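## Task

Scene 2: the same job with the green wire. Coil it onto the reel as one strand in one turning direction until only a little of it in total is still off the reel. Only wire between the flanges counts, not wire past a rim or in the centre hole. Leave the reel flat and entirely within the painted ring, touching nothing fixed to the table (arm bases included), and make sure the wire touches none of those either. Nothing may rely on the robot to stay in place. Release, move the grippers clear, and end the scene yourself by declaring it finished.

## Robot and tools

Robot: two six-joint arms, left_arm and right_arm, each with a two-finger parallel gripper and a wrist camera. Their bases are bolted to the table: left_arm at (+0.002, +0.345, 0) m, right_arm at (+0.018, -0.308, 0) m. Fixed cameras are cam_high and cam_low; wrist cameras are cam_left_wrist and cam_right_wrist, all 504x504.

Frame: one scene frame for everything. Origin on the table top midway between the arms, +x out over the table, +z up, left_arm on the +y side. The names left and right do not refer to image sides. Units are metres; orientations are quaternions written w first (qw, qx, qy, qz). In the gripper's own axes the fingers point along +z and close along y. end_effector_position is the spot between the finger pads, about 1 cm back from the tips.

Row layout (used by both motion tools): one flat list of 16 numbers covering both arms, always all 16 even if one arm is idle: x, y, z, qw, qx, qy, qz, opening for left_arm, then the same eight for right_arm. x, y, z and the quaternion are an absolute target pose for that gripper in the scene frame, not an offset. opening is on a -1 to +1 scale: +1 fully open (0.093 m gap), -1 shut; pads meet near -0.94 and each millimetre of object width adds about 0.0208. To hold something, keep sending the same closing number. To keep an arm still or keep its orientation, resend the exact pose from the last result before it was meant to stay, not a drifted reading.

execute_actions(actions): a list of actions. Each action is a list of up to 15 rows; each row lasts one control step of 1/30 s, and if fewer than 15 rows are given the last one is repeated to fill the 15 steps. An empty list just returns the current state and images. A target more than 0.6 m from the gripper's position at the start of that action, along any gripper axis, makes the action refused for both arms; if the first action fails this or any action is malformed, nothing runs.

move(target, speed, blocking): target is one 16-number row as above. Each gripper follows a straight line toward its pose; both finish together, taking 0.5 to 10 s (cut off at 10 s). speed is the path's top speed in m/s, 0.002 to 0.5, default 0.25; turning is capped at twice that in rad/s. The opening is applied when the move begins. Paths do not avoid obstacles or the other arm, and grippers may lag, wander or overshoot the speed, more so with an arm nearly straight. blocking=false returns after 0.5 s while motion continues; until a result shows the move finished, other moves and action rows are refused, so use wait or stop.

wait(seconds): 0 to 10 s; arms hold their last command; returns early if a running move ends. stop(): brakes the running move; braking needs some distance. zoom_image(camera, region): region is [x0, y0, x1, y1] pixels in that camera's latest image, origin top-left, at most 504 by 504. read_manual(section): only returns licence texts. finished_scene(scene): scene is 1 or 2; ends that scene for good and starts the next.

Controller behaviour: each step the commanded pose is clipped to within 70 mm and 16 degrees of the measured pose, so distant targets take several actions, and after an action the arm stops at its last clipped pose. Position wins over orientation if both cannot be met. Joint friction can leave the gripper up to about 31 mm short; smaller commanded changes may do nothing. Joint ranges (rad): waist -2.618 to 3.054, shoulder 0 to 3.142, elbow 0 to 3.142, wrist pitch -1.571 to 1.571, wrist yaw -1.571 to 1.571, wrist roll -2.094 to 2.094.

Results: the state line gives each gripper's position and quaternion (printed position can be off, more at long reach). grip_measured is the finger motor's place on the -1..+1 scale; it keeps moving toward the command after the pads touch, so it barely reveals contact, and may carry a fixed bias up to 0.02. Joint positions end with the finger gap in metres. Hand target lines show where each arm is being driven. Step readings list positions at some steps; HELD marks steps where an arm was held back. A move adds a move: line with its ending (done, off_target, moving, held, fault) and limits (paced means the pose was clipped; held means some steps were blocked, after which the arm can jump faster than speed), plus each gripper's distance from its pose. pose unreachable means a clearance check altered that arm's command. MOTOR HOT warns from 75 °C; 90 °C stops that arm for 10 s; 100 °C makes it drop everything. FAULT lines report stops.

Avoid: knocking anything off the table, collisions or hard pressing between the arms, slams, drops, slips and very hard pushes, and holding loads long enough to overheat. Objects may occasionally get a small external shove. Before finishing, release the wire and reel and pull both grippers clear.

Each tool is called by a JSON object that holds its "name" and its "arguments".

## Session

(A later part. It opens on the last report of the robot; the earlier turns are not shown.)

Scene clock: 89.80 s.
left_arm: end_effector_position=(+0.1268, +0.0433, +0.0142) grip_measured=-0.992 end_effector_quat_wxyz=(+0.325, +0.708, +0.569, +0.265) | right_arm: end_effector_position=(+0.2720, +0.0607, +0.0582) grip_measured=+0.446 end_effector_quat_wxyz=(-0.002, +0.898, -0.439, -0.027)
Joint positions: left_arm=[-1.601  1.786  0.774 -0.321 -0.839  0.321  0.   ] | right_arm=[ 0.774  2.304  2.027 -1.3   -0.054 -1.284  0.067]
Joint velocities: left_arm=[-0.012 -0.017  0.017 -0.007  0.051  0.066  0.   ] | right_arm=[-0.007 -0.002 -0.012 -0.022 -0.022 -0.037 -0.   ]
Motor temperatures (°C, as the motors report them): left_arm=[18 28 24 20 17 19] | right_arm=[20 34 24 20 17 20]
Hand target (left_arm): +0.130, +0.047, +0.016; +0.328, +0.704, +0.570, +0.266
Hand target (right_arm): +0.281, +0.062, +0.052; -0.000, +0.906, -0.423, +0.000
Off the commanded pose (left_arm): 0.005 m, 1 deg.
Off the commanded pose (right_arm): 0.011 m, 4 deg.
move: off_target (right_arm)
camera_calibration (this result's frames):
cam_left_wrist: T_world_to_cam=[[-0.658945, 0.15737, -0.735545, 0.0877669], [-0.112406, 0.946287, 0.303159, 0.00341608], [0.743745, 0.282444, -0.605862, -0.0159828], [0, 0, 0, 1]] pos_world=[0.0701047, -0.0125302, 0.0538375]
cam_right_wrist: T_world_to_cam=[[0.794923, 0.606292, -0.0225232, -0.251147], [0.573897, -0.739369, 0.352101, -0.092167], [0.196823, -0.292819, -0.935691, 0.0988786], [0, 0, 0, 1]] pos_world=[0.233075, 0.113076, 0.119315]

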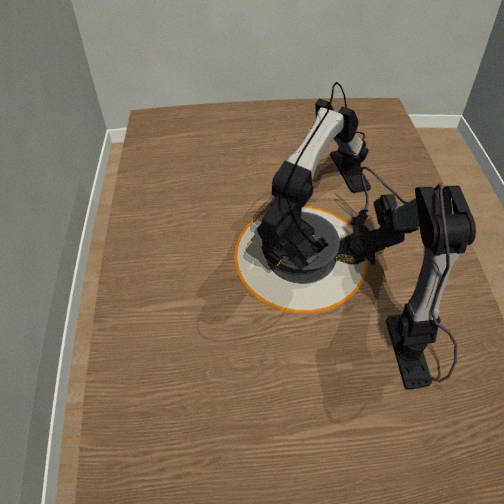

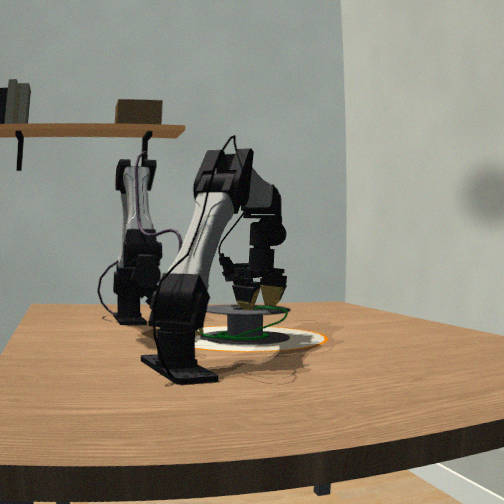

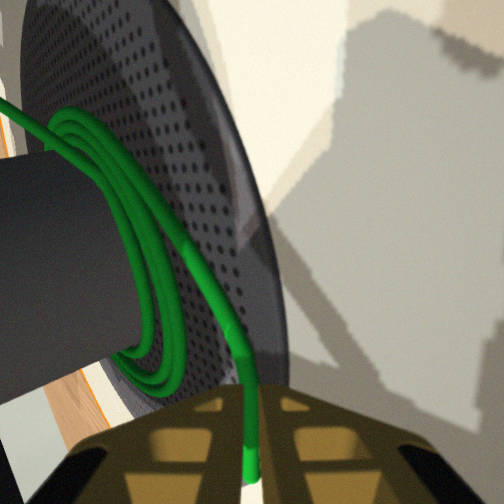

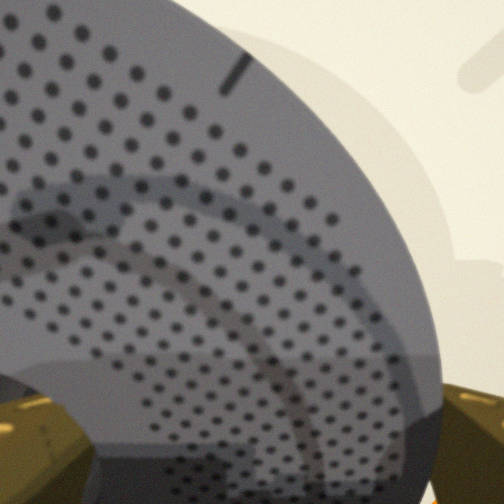

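{"name": "execute_actions", "arguments": {"actions": [[[0.128,0.045,0.016,0.3284,0.7043,0.5704,0.2660,-0.8, 0.2814,0.062,0.052,0,-0.9063,0.4226,0,0.25]]]}}

{"name": "move", "arguments": {"target": [0.128,0.045,0.016,0.3284,0.7043,0.5704,0.2660,-0.8, 0.2600,0.0768,0.052,0,-0.9848,0.1736,0,0.25], "speed": 0.15}}

Scene clock: 90.90 s.
left_arm: end_effector_position=(+0.1274, +0.0433, +0.0147) grip_measured=-0.802 end_effector_quat_wxyz=(+0.326, +0.707, +0.569, +0.266) | right_arm: end_effector_position=(+0.2720, +0.0605, +0.0582) grip_measured=+0.446 end_effector_quat_wxyz=(-0.001, +0.900, -0.436, -0.027)
Joint positions: left_arm=[-1.601  1.786  0.774 -0.321 -0.844  0.32   0.007] | right_arm=[ 0.774  2.304  2.027 -1.3   -0.054 -1.292  0.067]
Joint velocities: left_arm=[-0.012 -0.007 -0.002 -0.007 -0.037 -0.066 -0.001] | right_arm=[0.002 0.002 0.002 0.007 0.022 0.037 0.   ]
Motor temperatures (°C, as the motors report them): left_arm=[18 28 24 20 17 19] | right_arm=[20 34 24 20 17 20]
Hand target (left_arm): +0.128, +0.045, +0.016; +0.328, +0.704, +0.571, +0.266
Hand target (right_arm): +0.281, +0.062, +0.052; -0.000, +0.906, -0.423, -0.000
Off the commanded pose (left_arm): 0.002 m, 0 deg.
Off the commanded pose (right_arm): 0.011 m, 4 deg.
Step readings (end_effector_position):
0: left_arm (+0.1268, +0.0432, +0.0142) | right_arm (+0.2720, +0.0606, +0.0582)
1: left_arm (+0.1268, +0.0432, +0.0142) | right_arm (+0.2720, +0.0606, +0.0582)
2: left_arm (+0.1271, +0.0432, +0.0144) | right_arm (+0.2720, +0.0606, +0.0582)
4: left_arm (+0.1274, +0.0433, +0.0147) | right_arm (+0.2720, +0.0605, +0.0582)
8: left_arm (+0.1274, +0.0433, +0.0147) | right_arm (+0.2720, +0.0605, +0.0582)
15: end_effector_position above
camera_calibration (this result's frames):
cam_left_wrist: T_world_to_cam=[[-0.656168, 0.154603, -0.738608, 0.0883528], [-0.115631, 0.946629, 0.30087, 0.00372783], [0.745703, 0.282828, -0.603271, -0.0163091], [0, 0, 0, 1]] pos_world=[0.0705671, -0.0125758, 0.0542976]
cam_right_wrist: T_world_to_cam=[[0.790514, 0.61202, -0.0227829, -0.250121], [0.579215, -0.735019, 0.352502, -0.0940054], [0.198992, -0.291854, -0.935534, 0.098175], [0, 0, 0, 1]] pos_world=[0.232637, 0.112636, 0.119285]

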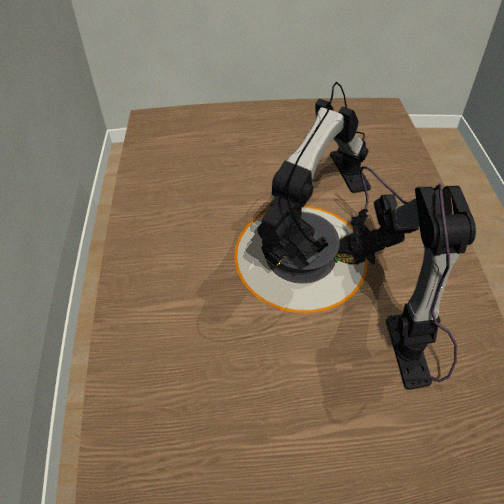

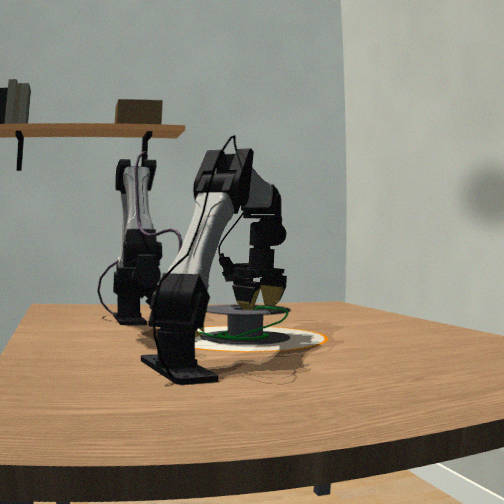

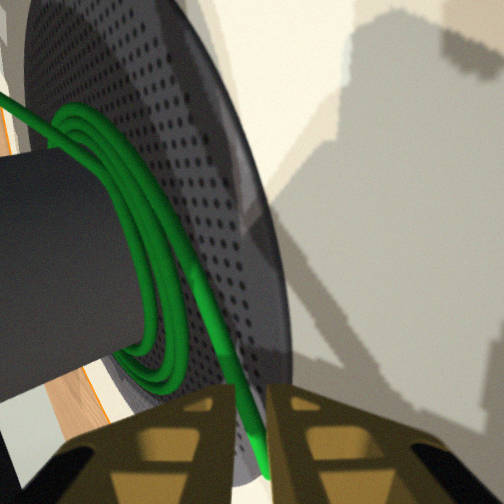

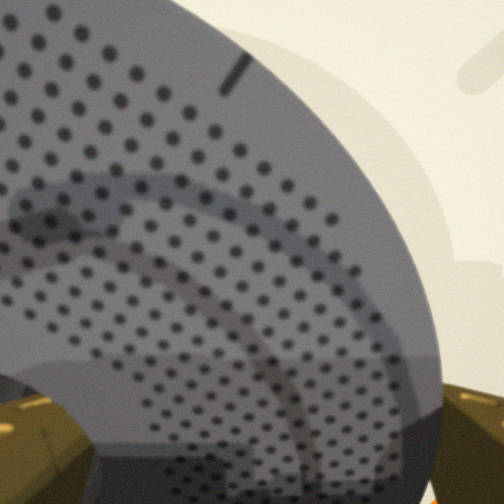

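Scene clock: 93.17 s.
left_arm: end_effector_position=(+0.1274, +0.0433, +0.0147) grip_measured=-0.802 end_effector_quat_wxyz=(+0.326, +0.707, +0.569, +0.266) | right_arm: end_effector_position=(+0.2511, +0.0674, +0.0582) grip_measured=+0.446 end_effector_quat_wxyz=(+0.008, +0.982, -0.190, -0.021)
Joint positions: left_arm=[-1.601  1.786  0.774 -0.321 -0.844  0.32   0.007] | right_arm=[ 0.829  2.304  2.027 -1.323 -0.033 -1.756  0.067]
Joint velocities: left_arm=[ 0.007 -0.002 -0.012 -0.066  0.022  0.022 -0.   ] | right_arm=[-0.007 -0.007 -0.002  0.007 -0.037 -0.066 -0.   ]
Motor temperatures (°C, as the motors report them): left_arm=[18 28 24 20 17 19] | right_arm=[20 34 24 20 17 20]
Hand target (left_arm): +0.128, +0.045, +0.016; +0.328, +0.704, +0.570, +0.266
Hand target (right_arm): +0.260, +0.076, +0.052; +0.001, +0.985, -0.174, +0.001
Off the commanded pose (left_arm): 0.002 m, 0 deg.
Off the commanded pose (right_arm): 0.014 m, 3 deg.
move: off_target (right_arm)
camera_calibration (this result's frames):
cam_left_wrist: T_world_to_cam=[[-0.656168, 0.154603, -0.738608, 0.0883528], [-0.115631, 0.946629, 0.30087, 0.00372783], [0.745703, 0.282828, -0.603271, -0.0163091], [0, 0, 0, 1]] pos_world=[0.0705671, -0.0125758, 0.0542976]
cam_right_wrist: T_world_to_cam=[[0.382343, 0.923698, -0.0244221, -0.156304], [0.864098, -0.348061, 0.363576, -0.175123], [0.327334, -0.160114, -0.931244, 0.062926], [0, 0, 0, 1]] pos_world=[0.190487, 0.0934992, 0.118453]

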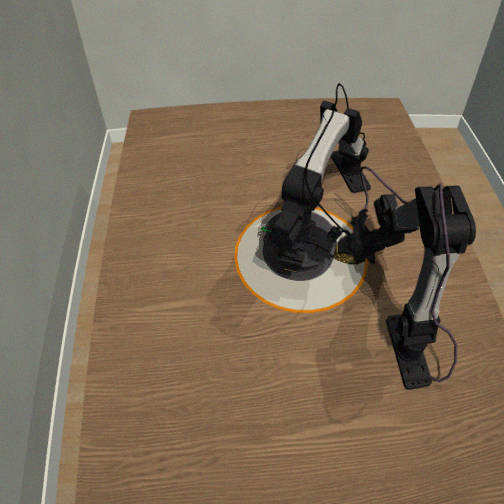

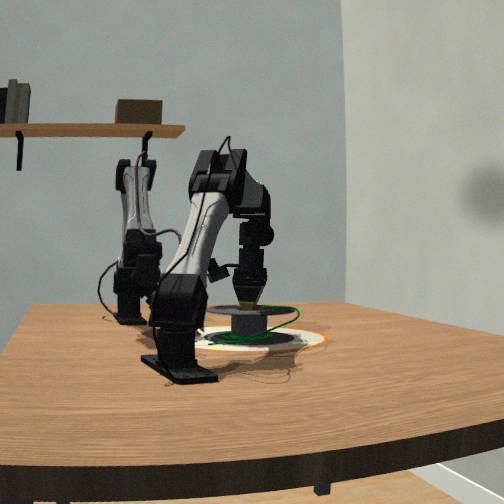

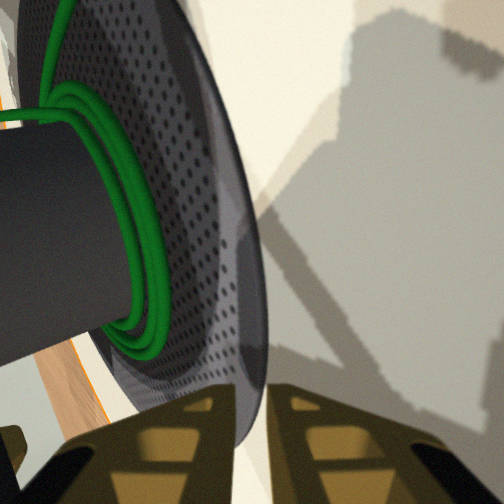

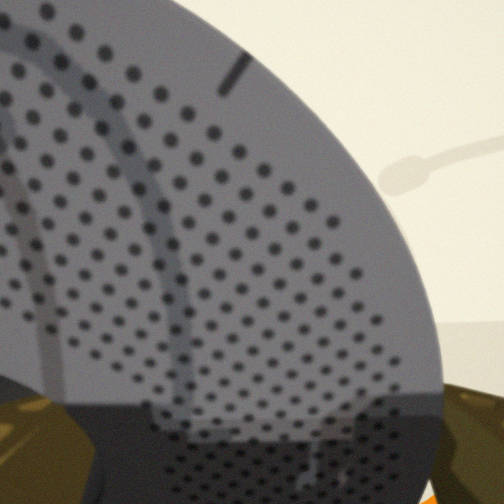

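{"name": "zoom_image", "arguments": {"camera": "cam_low", "region": [170,270,340,380]}}

{"name": "zoom_image", "arguments": {"camera": "cam_high", "region": [230,190,400,320]}}

Region (170, 270, 340, 380) of cam_low's 504x504 image, scaled by 2.965, with more detail than that image has; it fills the top 326 rows of this view, and the rest is white.

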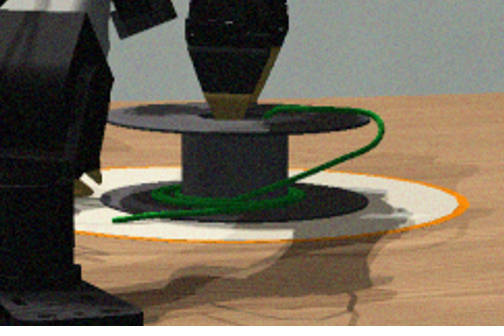

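Region (230, 190, 400, 320) of cam_high's 504x504 image, scaled by 2.965, with more detail than that image has; it fills the top 385 rows of this view, and the rest is white.

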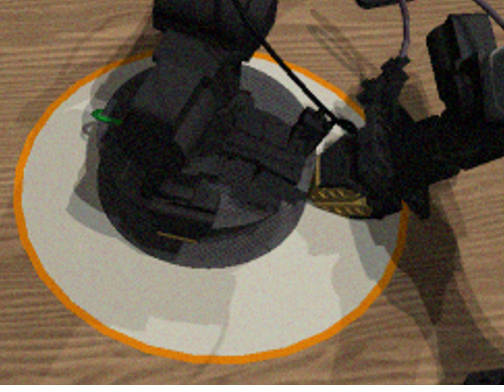

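{"name": "execute_actions", "arguments": {"actions": [[[0.105,0.050,0.040,0.3284,0.7043,0.5704,0.2660,-0.8, 0.251,0.067,0.056,0,-0.982,0.19,0,1]],[[0.075,0.058,0.068,0.3284,0.7043,0.5704,0.2660,-0.8, 0.251,0.067,0.085,0,-0.982,0.19,0,1]]]}}

{"name": "move", "arguments": {"target": [0.06,0.075,0.09,0.3284,0.7043,0.5704,0.2660,-0.8, 0.225,0.02,0.13,0,-0.5,0.866,0,1], "speed": 0.5}}

Scene clock: 106.97 s.
left_arm: end_effector_position=(+0.0751, +0.0595, +0.0595) grip_measured=-0.802 end_effector_quat_wxyz=(+0.323, +0.710, +0.568, +0.264) | right_arm: end_effector_position=(+0.2537, +0.0667, +0.0793) grip_measured=+0.990 end_effector_quat_wxyz=(-0.002, +0.981, -0.192, -0.006)
Joint positions: left_arm=[-1.796  1.676  0.883 -0.762 -0.859  0.03   0.007] | right_arm=[ 0.832  2.272  2.058 -1.357 -0.012 -1.749  0.093]
Joint velocities: left_arm=[ 0.012  0.007  0.007 -0.168 -0.051 -0.125 -0.001] | right_arm=[-0.007  0.002  0.002 -0.11  -0.037 -0.037 -0.001]
Motor temperatures (°C, as the motors report them): left_arm=[18 29 24 20 17 19] | right_arm=[20 36 25 20 17 20]
Hand target (left_arm): +0.076, +0.059, +0.068; +0.328, +0.704, +0.570, +0.266
Hand target (right_arm): +0.251, +0.067, +0.085; -0.000, +0.982, -0.190, +0.000
Off the commanded pose (left_arm): 0.009 m, 1 deg.
Off the commanded pose (right_arm): 0.006 m, 1 deg.
Step readings (end_effector_position; steps 1 to 15: 1st action; 16 to 30: 2nd action):
0: left_arm (+0.1274, +0.0433, +0.0147) | right_arm (+0.2510, +0.0675, +0.0582)
1: left_arm (+0.1254, +0.0445, +0.0163) | right_arm (+0.2508, +0.0666, +0.0583)
2: left_arm (+0.1209, +0.0465, +0.0188) | right_arm (+0.2506, +0.0654, +0.0584)
4: left_arm (+0.1106, +0.0472, +0.0246) | right_arm (+0.2505, +0.0642, +0.0577)
8: left_arm (+0.1047, +0.0473, +0.0299) | right_arm (+0.2519, +0.0651, +0.0558)
15: left_arm (+0.1054, +0.0543, +0.0293) | right_arm (+0.2536, +0.0668, +0.0555)
16: left_arm (+0.1028, +0.0556, +0.0318) | right_arm (+0.2535, +0.0665, +0.0580)
17: left_arm (+0.0966, +0.0569, +0.0359) | right_arm (+0.2534, +0.0663, +0.0610)
19: left_arm (+0.0820, +0.0532, +0.0471) | right_arm (+0.2548, +0.0684, +0.0702)
23: left_arm (+0.0728, +0.0487, +0.0591) | right_arm (+0.2558, +0.0701, +0.0792)
30: end_effector_position above
camera_calibration (this result's frames):
cam_left_wrist: T_world_to_cam=[[-0.661414, 0.161585, -0.732408, 0.0842569], [-0.108513, 0.945626, 0.30662, -0.0319173], [0.74213, 0.282279, -0.607916, 0.0456503], [0, 0, 0, 1]] pos_world=[0.0183868, 0.00368098, 0.0992485]
cam_right_wrist: T_world_to_cam=[[0.386677, 0.922215, 0.000384857, -0.15911], [0.850103, -0.356603, 0.387504, -0.183012], [0.357499, -0.149512, -0.921868, 0.072515], [0, 0, 0, 1]] pos_world=[0.191179, 0.092313, 0.137828]

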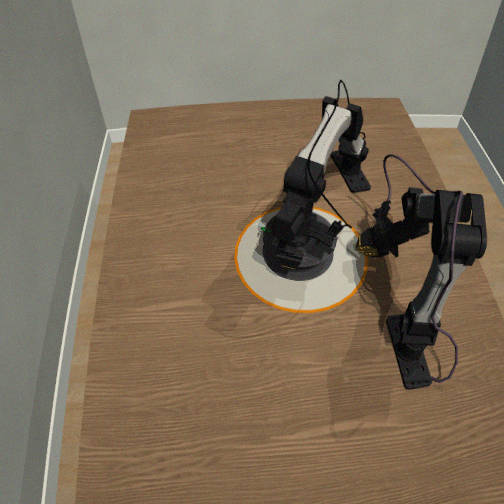

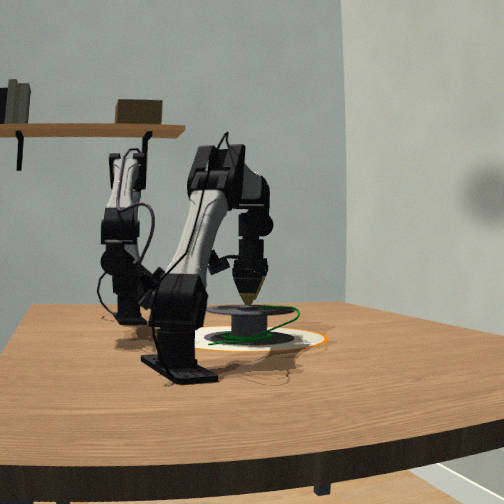

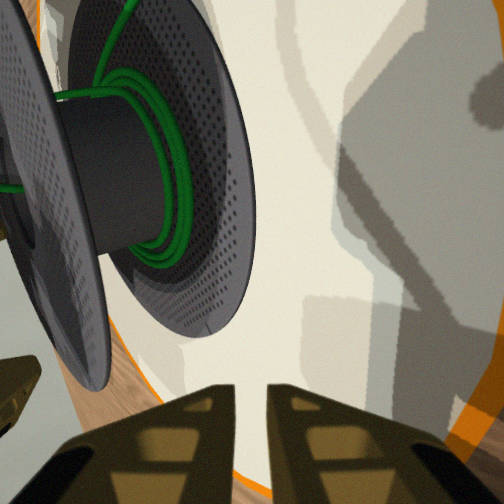

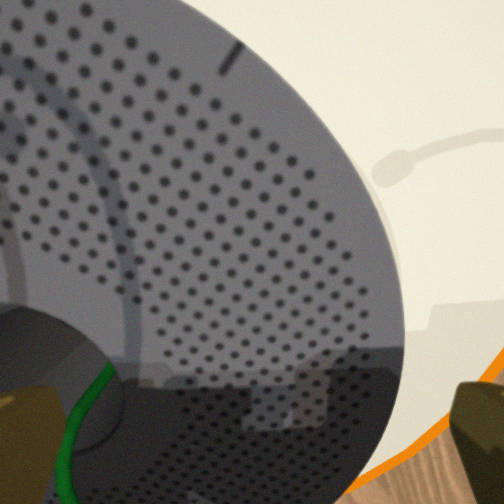

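Scene clock: 109.40 s.
left_arm: end_effector_position=(+0.0628, +0.0797, +0.0779) grip_measured=-0.802 end_effector_quat_wxyz=(+0.315, +0.708, +0.568, +0.276) | right_arm: end_effector_position=(+0.2297, +0.0288, +0.1314) grip_measured=+0.990 end_effector_quat_wxyz=(+0.007, -0.502, +0.865, +0.011)
Joint positions: left_arm=[-1.862  1.629  0.91  -0.957 -0.859 -0.094  0.007] | right_arm=[ 0.832  2.047  1.909 -1.41  -0.012 -0.047  0.093]
Joint velocities: left_arm=[-0.017 -0.012 -0.007 -0.007 -0.022  0.037  0.   ] | right_arm=[ 0.007 -0.002  0.007  0.037  0.022 -0.037  0.001]
Motor temperatures (°C, as the motors report them): left_arm=[18 29 24 20 17 19] | right_arm=[20 36 25 20 17 20]
Hand target (left_arm): +0.061, +0.075, +0.090; +0.328, +0.704, +0.571, +0.266
Hand target (right_arm): +0.226, +0.021, +0.131; +0.000, -0.500, +0.866, -0.000
Off the commanded pose (left_arm): 0.013 m, 2 deg.
Off the commanded pose (right_arm): 0.010 m, 2 deg.
move: off_target (left_arm)
camera_calibration (this result's frames):
cam_left_wrist: T_world_to_cam=[[-0.657029, 0.169264, -0.734617, 0.0856449], [-0.126078, 0.936071, 0.328443, -0.0578077], [0.743248, 0.308415, -0.593686, 0.0570007], [0, 0, 0, 1]] pos_world=[0.00661726, 0.0220356, 0.115743]
cam_right_wrist: T_world_to_cam=[[0.86371, -0.503837, -0.0124225, -0.181632], [-0.462631, -0.802369, 0.377063, 0.119426], [-0.199946, -0.319926, -0.926104, 0.256973], [0, 0, 0, 1]] pos_world=[0.263508, 0.0865234, 0.190696]

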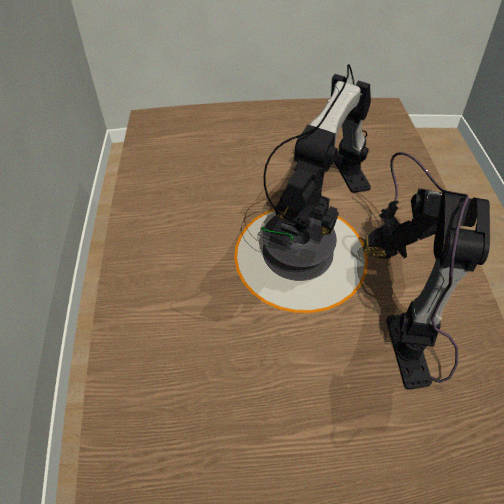

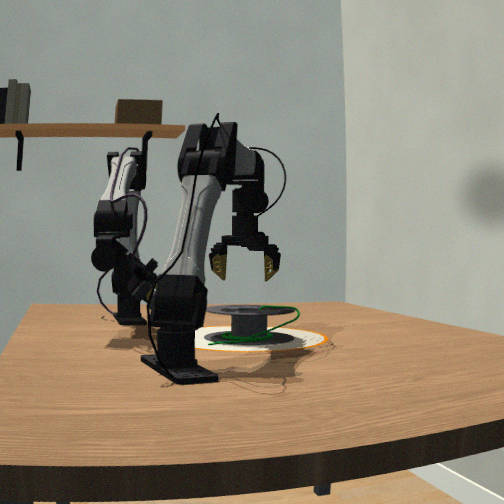

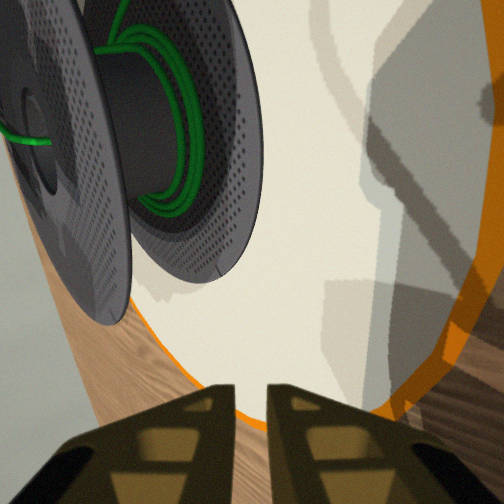

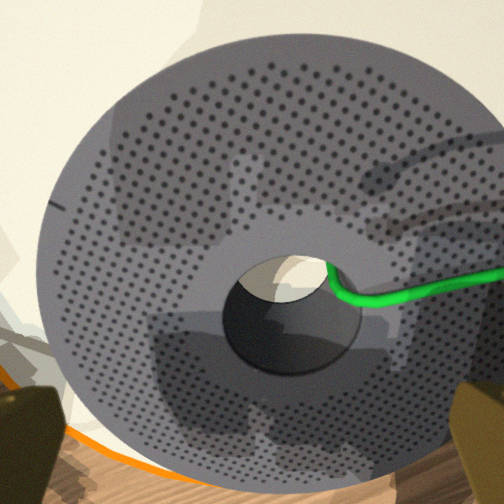

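{"name": "move", "arguments": {"target": [0.06,0.075,0.09,0.3284,0.7043,0.5704,0.2660,-0.8, 0.1956,-0.0254,0.105,0,0.3827,0.9239,0,1], "speed": 0.5}}

Scene clock: 113.07 s.
left_arm: end_effector_position=(+0.0629, +0.0798, +0.0779) grip_measured=-0.802 end_effector_quat_wxyz=(+0.315, +0.708, +0.569, +0.276) | right_arm: end_effector_position=(+0.1963, -0.0237, +0.1066) grip_measured=+0.990 end_effector_quat_wxyz=(-0.007, +0.381, +0.924, -0.003)
Joint positions: left_arm=[-1.862  1.629  0.91  -0.958 -0.859 -0.095  0.007] | right_arm=[ 0.832  1.824  1.504 -1.26  -0.012  1.788  0.093]
Joint velocities: left_arm=[ 0.007 -0.017 -0.012  0.007 -0.007  0.066 -0.001] | right_arm=[ 0.012 -0.002  0.002 -0.007  0.066  0.022  0.   ]
Motor temperatures (°C, as the motors report them): left_arm=[18 29 25 20 17 19] | right_arm=[20 36 25 20 17 20]
Hand target (left_arm): +0.060, +0.075, +0.090; +0.328, +0.704, +0.570, +0.266
Hand target (right_arm): +0.195, -0.026, +0.106; -0.000, +0.383, +0.924, -0.000
Off the commanded pose (left_arm): 0.013 m, 2 deg.
Off the commanded pose (right_arm): 0.002 m, 1 deg.
move: off_target (left_arm)
camera_calibration (this result's frames):
cam_left_wrist: T_world_to_cam=[[-0.657197, 0.168314, -0.734685, 0.0857485], [-0.127005, 0.93608, 0.328062, -0.0578468], [0.742941, 0.30891, -0.593812, 0.0569306], [0, 0, 0, 1]] pos_world=[0.0067108, 0.0221301, 0.115782]
cam_right_wrist: T_world_to_cam=[[-0.71233, -0.701766, 0.0105131, 0.122689], [-0.637874, 0.653579, 0.407372, 0.136882], [-0.292751, 0.283477, -0.913202, 0.241668], [0, 0, 0, 1]] pos_world=[0.245457, -0.0718713, 0.16364]

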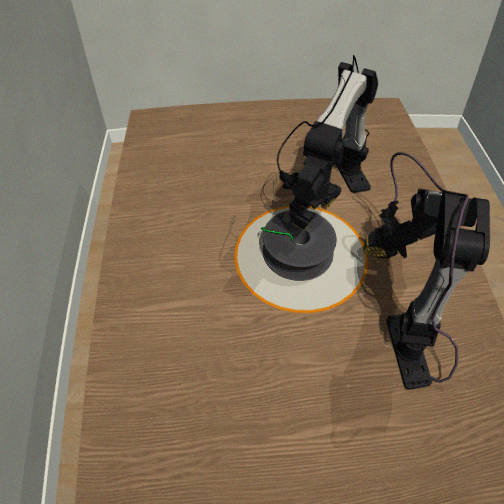

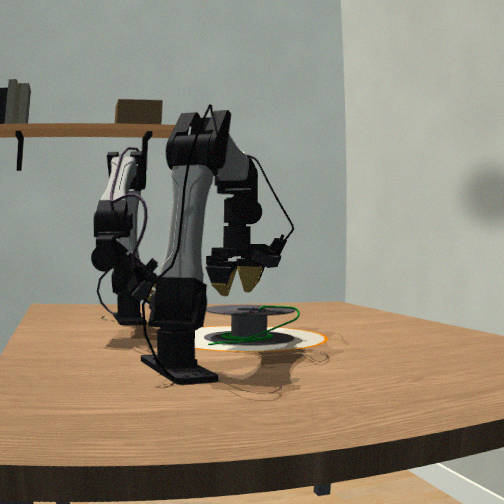

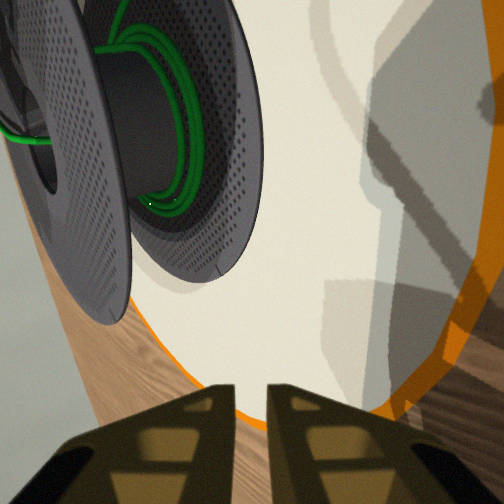

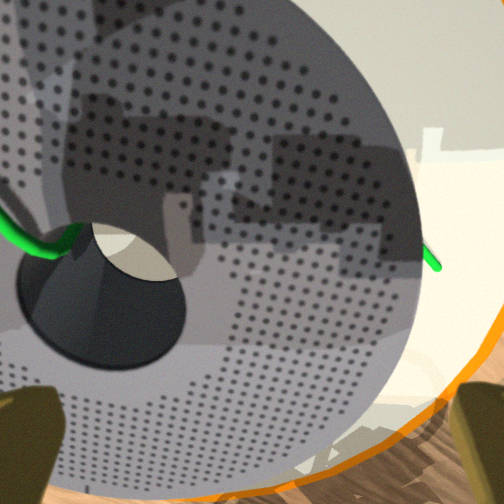

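{"name": "move", "arguments": {"target": [0.065,0.01,0.11,0.1729,-0.0859,0.9811,0.0151,0.2, 0.25,0.02,0.125,0,-0.342,0.9397,0,1], "speed": 0.5}}

{"name": "move", "arguments": {"target": [0.10,-0.05,0.085,0.1729,-0.0859,0.9811,0.0151,0.2, 0.282,0.050,0.105,0,-0.9063,0.4226,0,1], "speed": 0.5}}

Scene clock: 132.37 s.
left_arm: end_effector_position=(+0.0618, +0.0132, +0.1119) grip_measured=+0.198 end_effector_quat_wxyz=(+0.178, -0.079, +0.981, +0.014) | right_arm: end_effector_position=(+0.2447, +0.0232, +0.1268) grip_measured=+0.990 end_effector_quat_wxyz=(+0.004, -0.343, +0.939, +0.010)
Joint positions: left_arm=[-1.595  1.855  1.521 -1.295 -0.355 -1.738  0.055] | right_arm=[ 0.792  2.067  1.92  -1.406 -0.012  0.266  0.093]
Joint velocities: left_arm=[-0.002 -0.007  0.012  0.022 -0.007 -0.051  0.   ] | right_arm=[-0.007 -0.012  0.007 -0.051 -0.037  0.037  0.   ]
Motor temperatures (°C, as the motors report them): left_arm=[18 30 26 19 17 19] | right_arm=[20 36 24 20 17 20]
Hand target (left_arm): +0.062, +0.009, +0.111; +0.173, -0.086, +0.981, +0.014
Hand target (right_arm): +0.250, +0.021, +0.124; -0.000, -0.342, +0.940, +0.001
Off the commanded pose (left_arm): 0.005 m, 1 deg.
Off the commanded pose (right_arm): 0.006 m, 1 deg.
move: done
camera_calibration (this result's frames):
cam_left_wrist: T_world_to_cam=[[0.137502, -0.989965, 0.0325957, 0.00147942], [-0.987256, -0.134316, 0.0853457, 0.0876935], [-0.0801112, -0.0439155, -0.995818, 0.199008], [0, 0, 0, 1]] pos_world=[0.102315, 0.0219828, 0.190643]
cam_right_wrist: T_world_to_cam=[[0.636573, -0.771013, -0.017689, -0.135102], [-0.707108, -0.59266, 0.385686, 0.177505], [-0.307852, -0.233009, -0.922461, 0.277832], [0, 0, 0, 1]] pos_world=[0.297049, 0.0657719, 0.185439]

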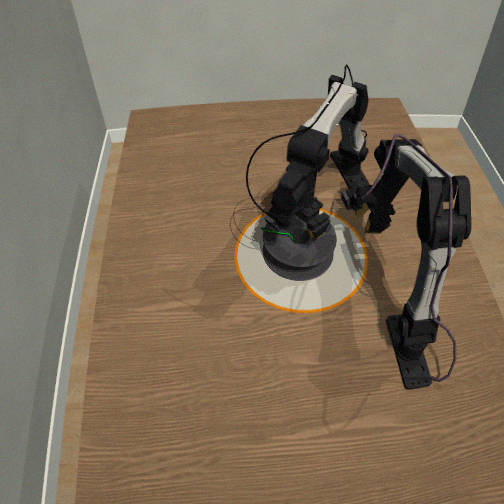

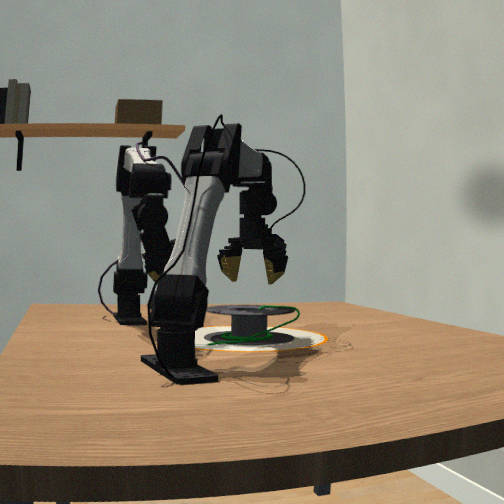

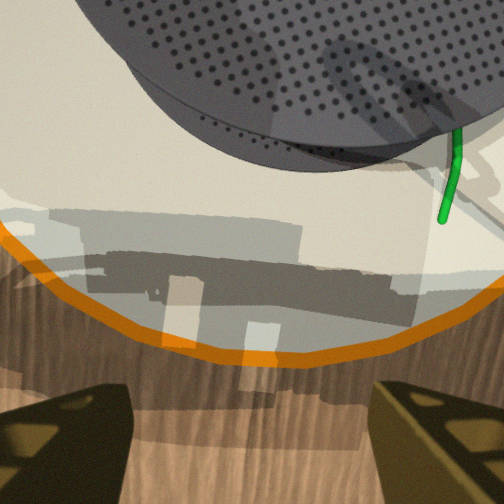

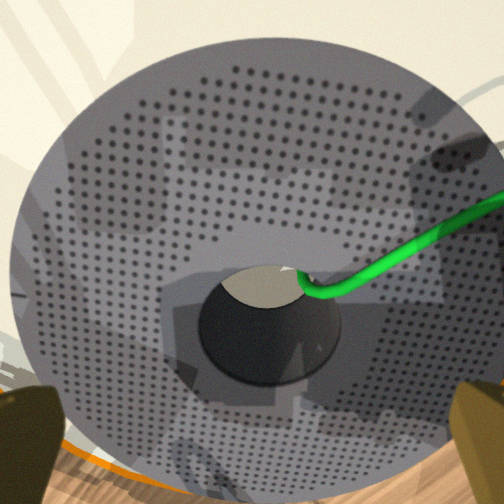

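Scene clock: 134.70 s.
left_arm: end_effector_position=(+0.0963, -0.0445, +0.0880) grip_measured=+0.198 end_effector_quat_wxyz=(+0.177, -0.083, +0.981, +0.020) | right_arm: end_effector_position=(+0.2765, +0.0533, +0.1085) grip_measured=+0.990 end_effector_quat_wxyz=(-0.010, +0.907, -0.422, -0.004)
Joint positions: left_arm=[-1.508  2.103  1.778 -1.286 -0.355 -1.657  0.055] | right_arm=[ 0.772  2.269  2.168 -1.452 -0.012 -1.325  0.093]
Joint velocities: left_arm=[-0.027  0.002 -0.007  0.037 -0.051 -0.037 -0.   ] | right_arm=[ 0.002  0.007 -0.002 -0.007 -0.007  0.051 -0.   ]
Motor temperatures (°C, as the motors report them): left_arm=[18 30 26 19 17 19] | right_arm=[20 36 24 20 17 20]
Hand target (left_arm): +0.099, -0.051, +0.086; +0.173, -0.086, +0.981, +0.015
Hand target (right_arm): +0.282, +0.050, +0.104; -0.000, +0.906, -0.423, -0.001
Off the commanded pose (left_arm): 0.007 m, 1 deg.
Off the commanded pose (right_arm): 0.007 m, 1 deg.
move: done
camera_calibration (this result's frames):
cam_left_wrist: T_world_to_cam=[[0.148773, -0.98862, 0.0223097, -0.0596814], [-0.985312, -0.146287, 0.0880926, 0.115079], [-0.0838264, -0.0350878, -0.995862, 0.1762], [0, 0, 0, 1]] pos_world=[0.137038, -0.0359851, 0.166665]
cam_right_wrist: T_world_to_cam=[[0.771131, 0.636528, 0.0137639, -0.248088], [0.583864, -0.71562, 0.383393, -0.125256], [0.25389, -0.28761, -0.923483, 0.125463], [0, 0, 0, 1]] pos_world=[0.232587, 0.104364, 0.1673]

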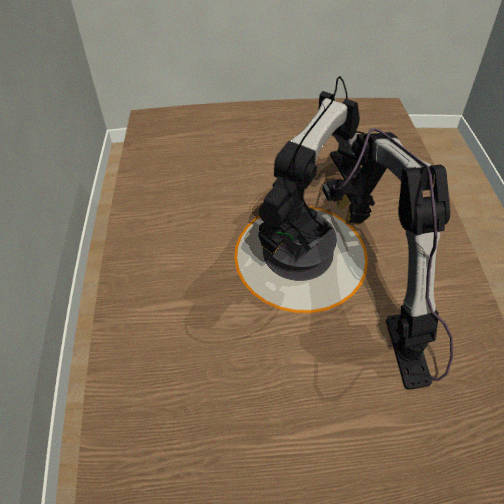

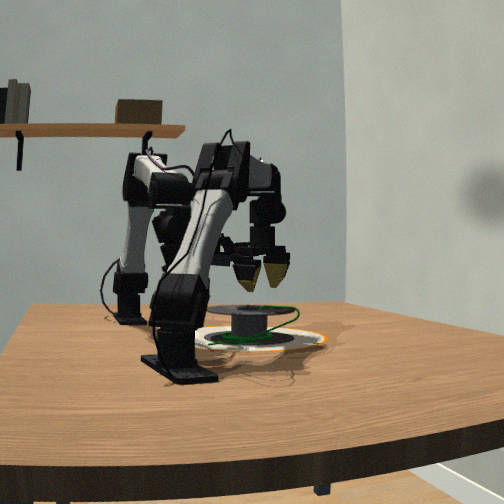

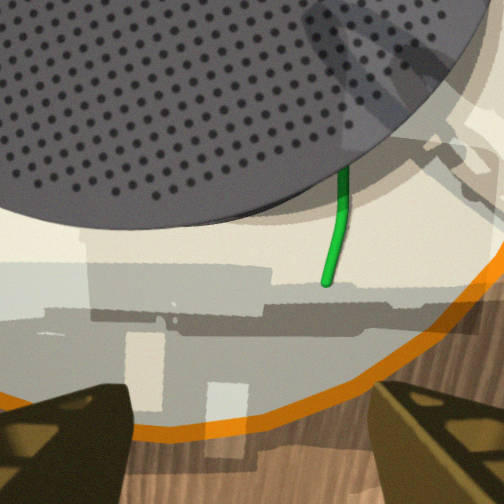

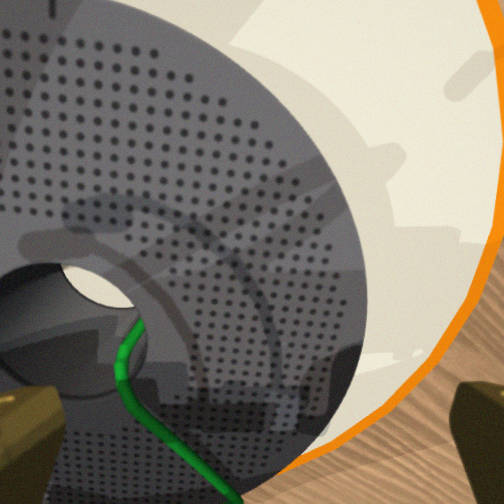

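{"name": "move", "arguments": {"target": [0.126,-0.080,0.06,0.1736,0,0.9848,0,0.2, 0.279,0.054,0.048,0,-0.9063,0.4226,0,1], "speed": 0.15}}

Scene clock: 138.73 s.
left_arm: end_effector_position=(+0.0964, -0.0447, +0.0880) grip_measured=+0.198 end_effector_quat_wxyz=(+0.177, -0.077, +0.981, +0.020) | right_arm: end_effector_position=(+0.2783, +0.0559, +0.0610) grip_measured=+0.990 end_effector_quat_wxyz=(-0.012, +0.907, -0.420, -0.004)
Joint positions: left_arm=[-1.508  2.103  1.778 -1.285 -0.355 -1.644  0.055] | right_arm=[ 0.772  2.269  1.98  -1.259 -0.012 -1.328  0.093]
Joint velocities: left_arm=[-0.002 -0.007 -0.022  0.037 -0.037 -0.022  0.   ] | right_arm=[ 0.017  0.002 -0.002 -0.022 -0.051 -0.007 -0.002]
Motor temperatures (°C, as the motors report them): left_arm=[18 31 26 19 17 19] | right_arm=[20 36 25 20 17 20]
Hand target (left_arm): +0.096, -0.045, +0.088; +0.177, -0.077, +0.981, +0.020
Hand target (right_arm): +0.278, +0.053, +0.048; +0.000, +0.906, -0.423, -0.000
Off the commanded pose (left_arm): 0.054 m, 9 deg.
Off the commanded pose (right_arm): 0.013 m, 1 deg.
move: held (left_arm), off_target (right_arm); limits=held; held on 30 of 33 steps (right_arm, left_arm), including the last (left_arm)
pose unreachable (left arm): on one or more control steps of this call, first in action 0 (counted from 0), this arm could not follow its commanded pose, so it was not sent that pose on those steps. On the call's last step it was still not sent that pose. It may still have moved: this result reports where it is.
cause: the commanded pose would bring a part of the arm too close to another arm (this arm's wrist (the part past joint 4) and the other arm's upper arm (the part past joint 2)).
pose unreachable (right arm): on one or more control steps of this call, first in action 0 (counted from 0), this arm could not follow its commanded pose, so it was not sent that pose on those steps. It may still have moved: this result reports where it is.
cause: the commanded pose would bring a part of the arm too close to another arm (this arm's upper arm (the part past joint 2) and the other arm's wrist (the part past joint 4)).
camera_calibration (this result's frames):
cam_left_wrist: T_world_to_cam=[[0.136766, -0.990423, 0.0189201, -0.0585712], [-0.98695, -0.134598, 0.0883936, 0.11572], [-0.0850005, -0.0307624, -0.995906, 0.176493], [0, 0, 0, 1]] pos_world=[0.137222, -0.0370053, 0.16665]
cam_right_wrist: T_world_to_cam=[[0.769636, 0.638243, 0.0174937, -0.25039], [0.584626, -0.715466, 0.382519, -0.106475], [0.256656, -0.284173, -0.923782, 0.0809569], [0, 0, 0, 1]] pos_world=[0.234179, 0.106636, 0.119895]

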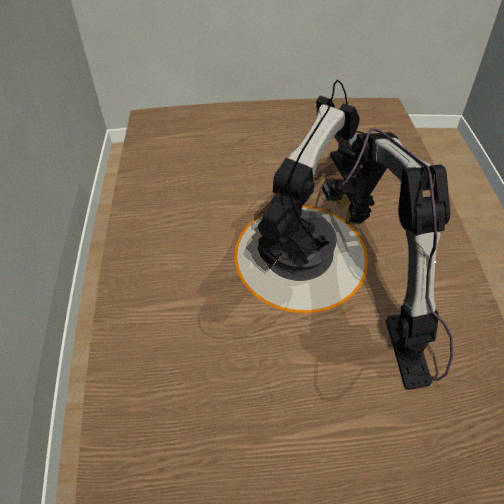

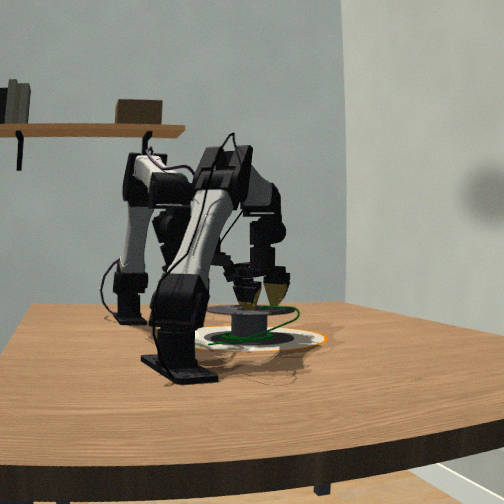

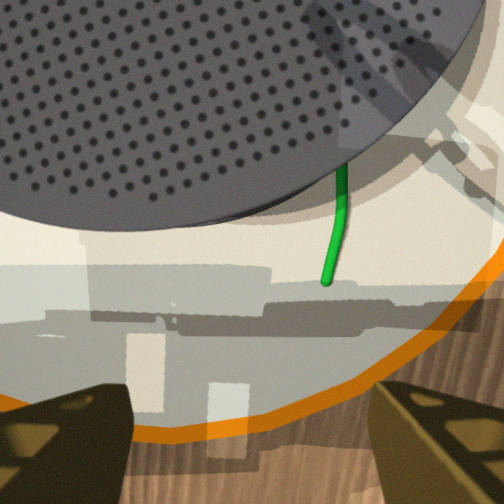

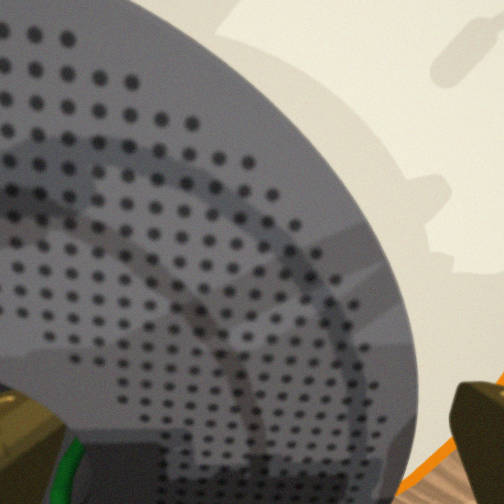

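{"name": "move", "arguments": {"target": [0.10,0.08,0.13,0.1736,0,0.9848,0,1, 0.275,0.04,0.12,0,-0.9063,0.4226,0,1], "speed": 0.4}}

Scene clock: 157.87 s.
left_arm: end_effector_position=(+0.1013, +0.0806, +0.1307) grip_measured=+0.991 end_effector_quat_wxyz=(+0.178, +0.002, +0.984, +0.006) | right_arm: end_effector_position=(+0.2708, +0.0454, +0.1162) grip_measured=+0.990 end_effector_quat_wxyz=(-0.001, +0.907, -0.420, -0.006)
Joint positions: left_arm=[-1.448  1.547  1.247 -1.227 -0.355 -1.41   0.093] | right_arm=[ 0.772  2.245  2.16  -1.485 -0.012 -1.328  0.093]
Joint velocities: left_arm=[-0.002 -0.007  0.002 -0.051  0.022  0.022  0.   ] | right_arm=[-0.012 -0.007  0.012 -0.007 -0.007 -0.037 -0.   ]
Motor temperatures (°C, as the motors report them): left_arm=[18 34 26 19 17 19] | right_arm=[20 38 24 20 17 20]
Hand target (left_arm): +0.102, +0.080, +0.129; +0.174, +0.000, +0.985, -0.000
Hand target (right_arm): +0.276, +0.041, +0.120; -0.000, +0.906, -0.423, -0.000
Off the commanded pose (left_arm): 0.002 m, 1 deg.
Off the commanded pose (right_arm): 0.008 m, 1 deg.
move: done
camera_calibration (this result's frames):
cam_left_wrist: T_world_to_cam=[[-0.022446, -0.999555, 0.0196243, 0.0809034], [-0.995816, 0.0240926, 0.0881453, 0.121855], [-0.0885789, -0.0175637, -0.995914, 0.222538], [0, 0, 0, 1]] pos_world=[0.142873, 0.0818402, 0.209301]
cam_right_wrist: T_world_to_cam=[[0.769482, 0.638659, -0.00354978, -0.236411], [0.589793, -0.708452, 0.387608, -0.132964], [0.245034, -0.300351, -0.921818, 0.134552], [0, 0, 0, 1]] pos_world=[0.227365, 0.0972005, 0.174731]

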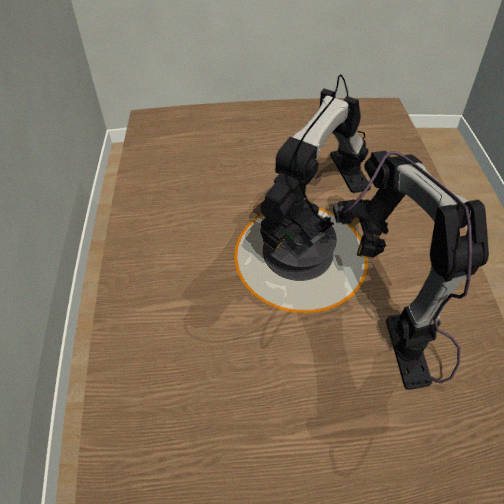

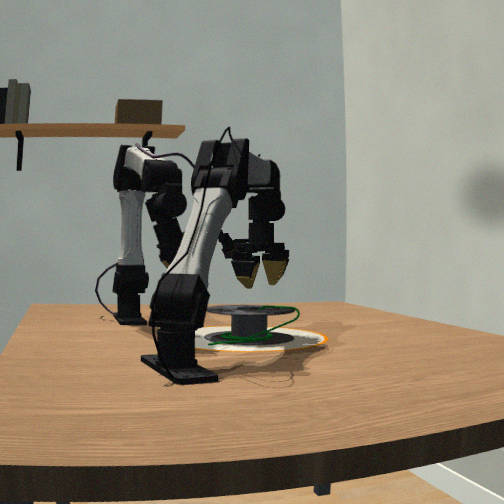

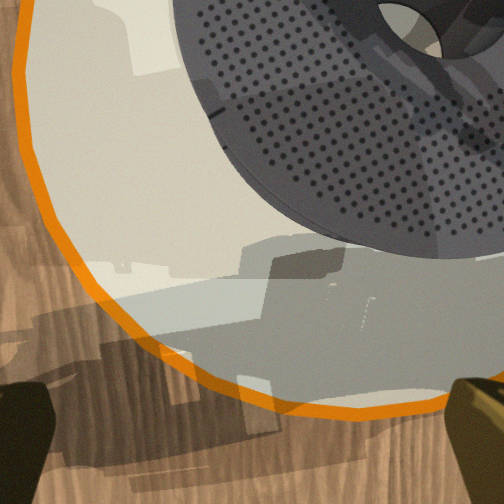

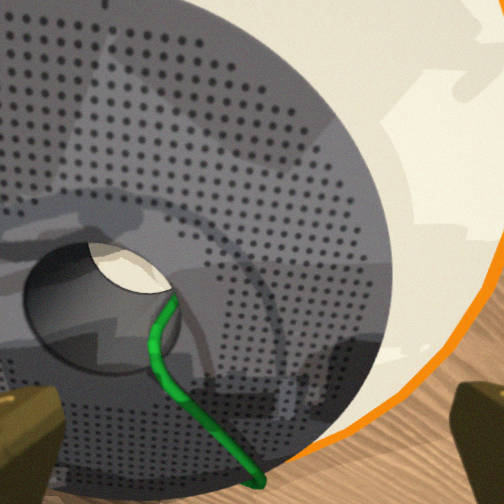

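{"name": "execute_actions", "arguments": {"actions": []}}

Scene clock: 160.33 s.
left_arm: end_effector_position=(+0.1013, +0.0805, +0.1307) grip_measured=+0.991 end_effector_quat_wxyz=(+0.178, +0.003, +0.984, +0.006) | right_arm: end_effector_position=(+0.2706, +0.0451, +0.1162) grip_measured=+0.990 end_effector_quat_wxyz=(-0.001, +0.907, -0.420, -0.006)
Joint positions: left_arm=[-1.448  1.547  1.247 -1.226 -0.355 -1.408  0.093] | right_arm=[ 0.772  2.245  2.16  -1.486 -0.012 -1.328  0.093]
Joint velocities: left_arm=[-0.007  0.002  0.012  0.022  0.051 -0.095 -0.   ] | right_arm=[ 0.002 -0.002 -0.017 -0.022  0.037 -0.051 -0.   ]
Motor temperatures (°C, as the motors report them): left_arm=[18 34 26 19 17 19] | right_arm=[20 39 24 20 17 20]
Hand target (left_arm): +0.102, +0.080, +0.129; +0.174, +0.000, +0.985, -0.000
Hand target (right_arm): +0.276, +0.041, +0.120; -0.000, +0.906, -0.423, -0.000
Off the commanded pose (left_arm): 0.002 m, 1 deg.
Off the commanded pose (right_arm): 0.008 m, 1 deg.
camera_calibration (this result's frames):
cam_left_wrist: T_world_to_cam=[[-0.0245907, -0.999506, 0.0195756, 0.0809489], [-0.99577, 0.0262234, 0.0880579, 0.12172], [-0.0885277, -0.0173274, -0.995923, 0.222522], [0, 0, 0, 1]] pos_world=[0.142895, 0.0815727, 0.209312]
cam_right_wrist: T_world_to_cam=[[0.769478, 0.638654, -0.00502704, -0.23588], [0.59014, -0.707972, 0.387958, -0.133204], [0.244212, -0.301491, -0.921663, 0.134771], [0, 0, 0, 1]] pos_world=[0.227201, 0.096973, 0.174706]

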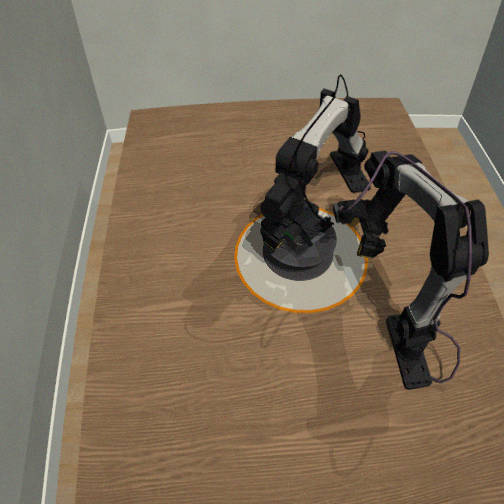

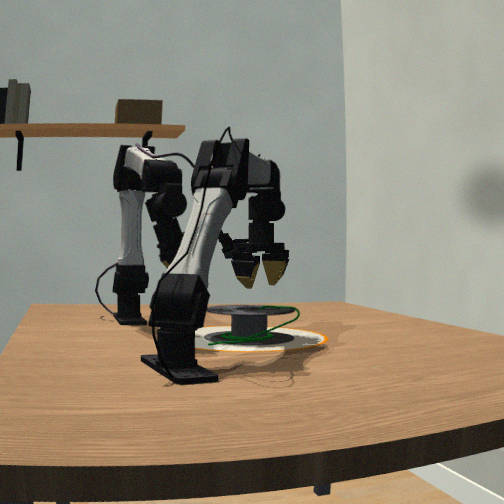

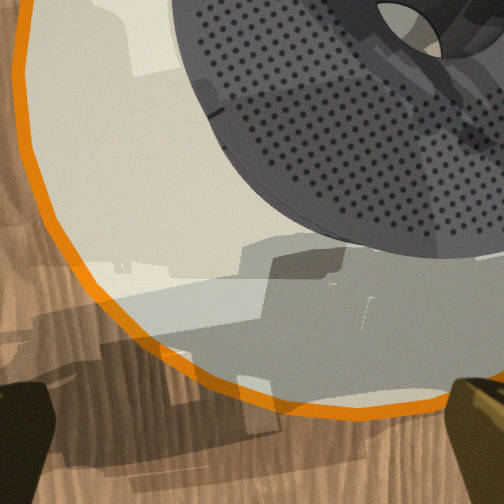

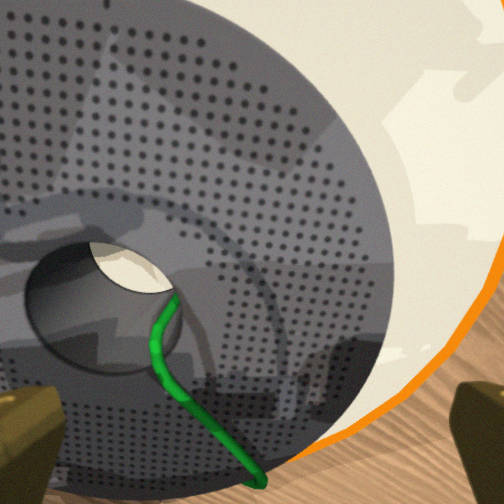

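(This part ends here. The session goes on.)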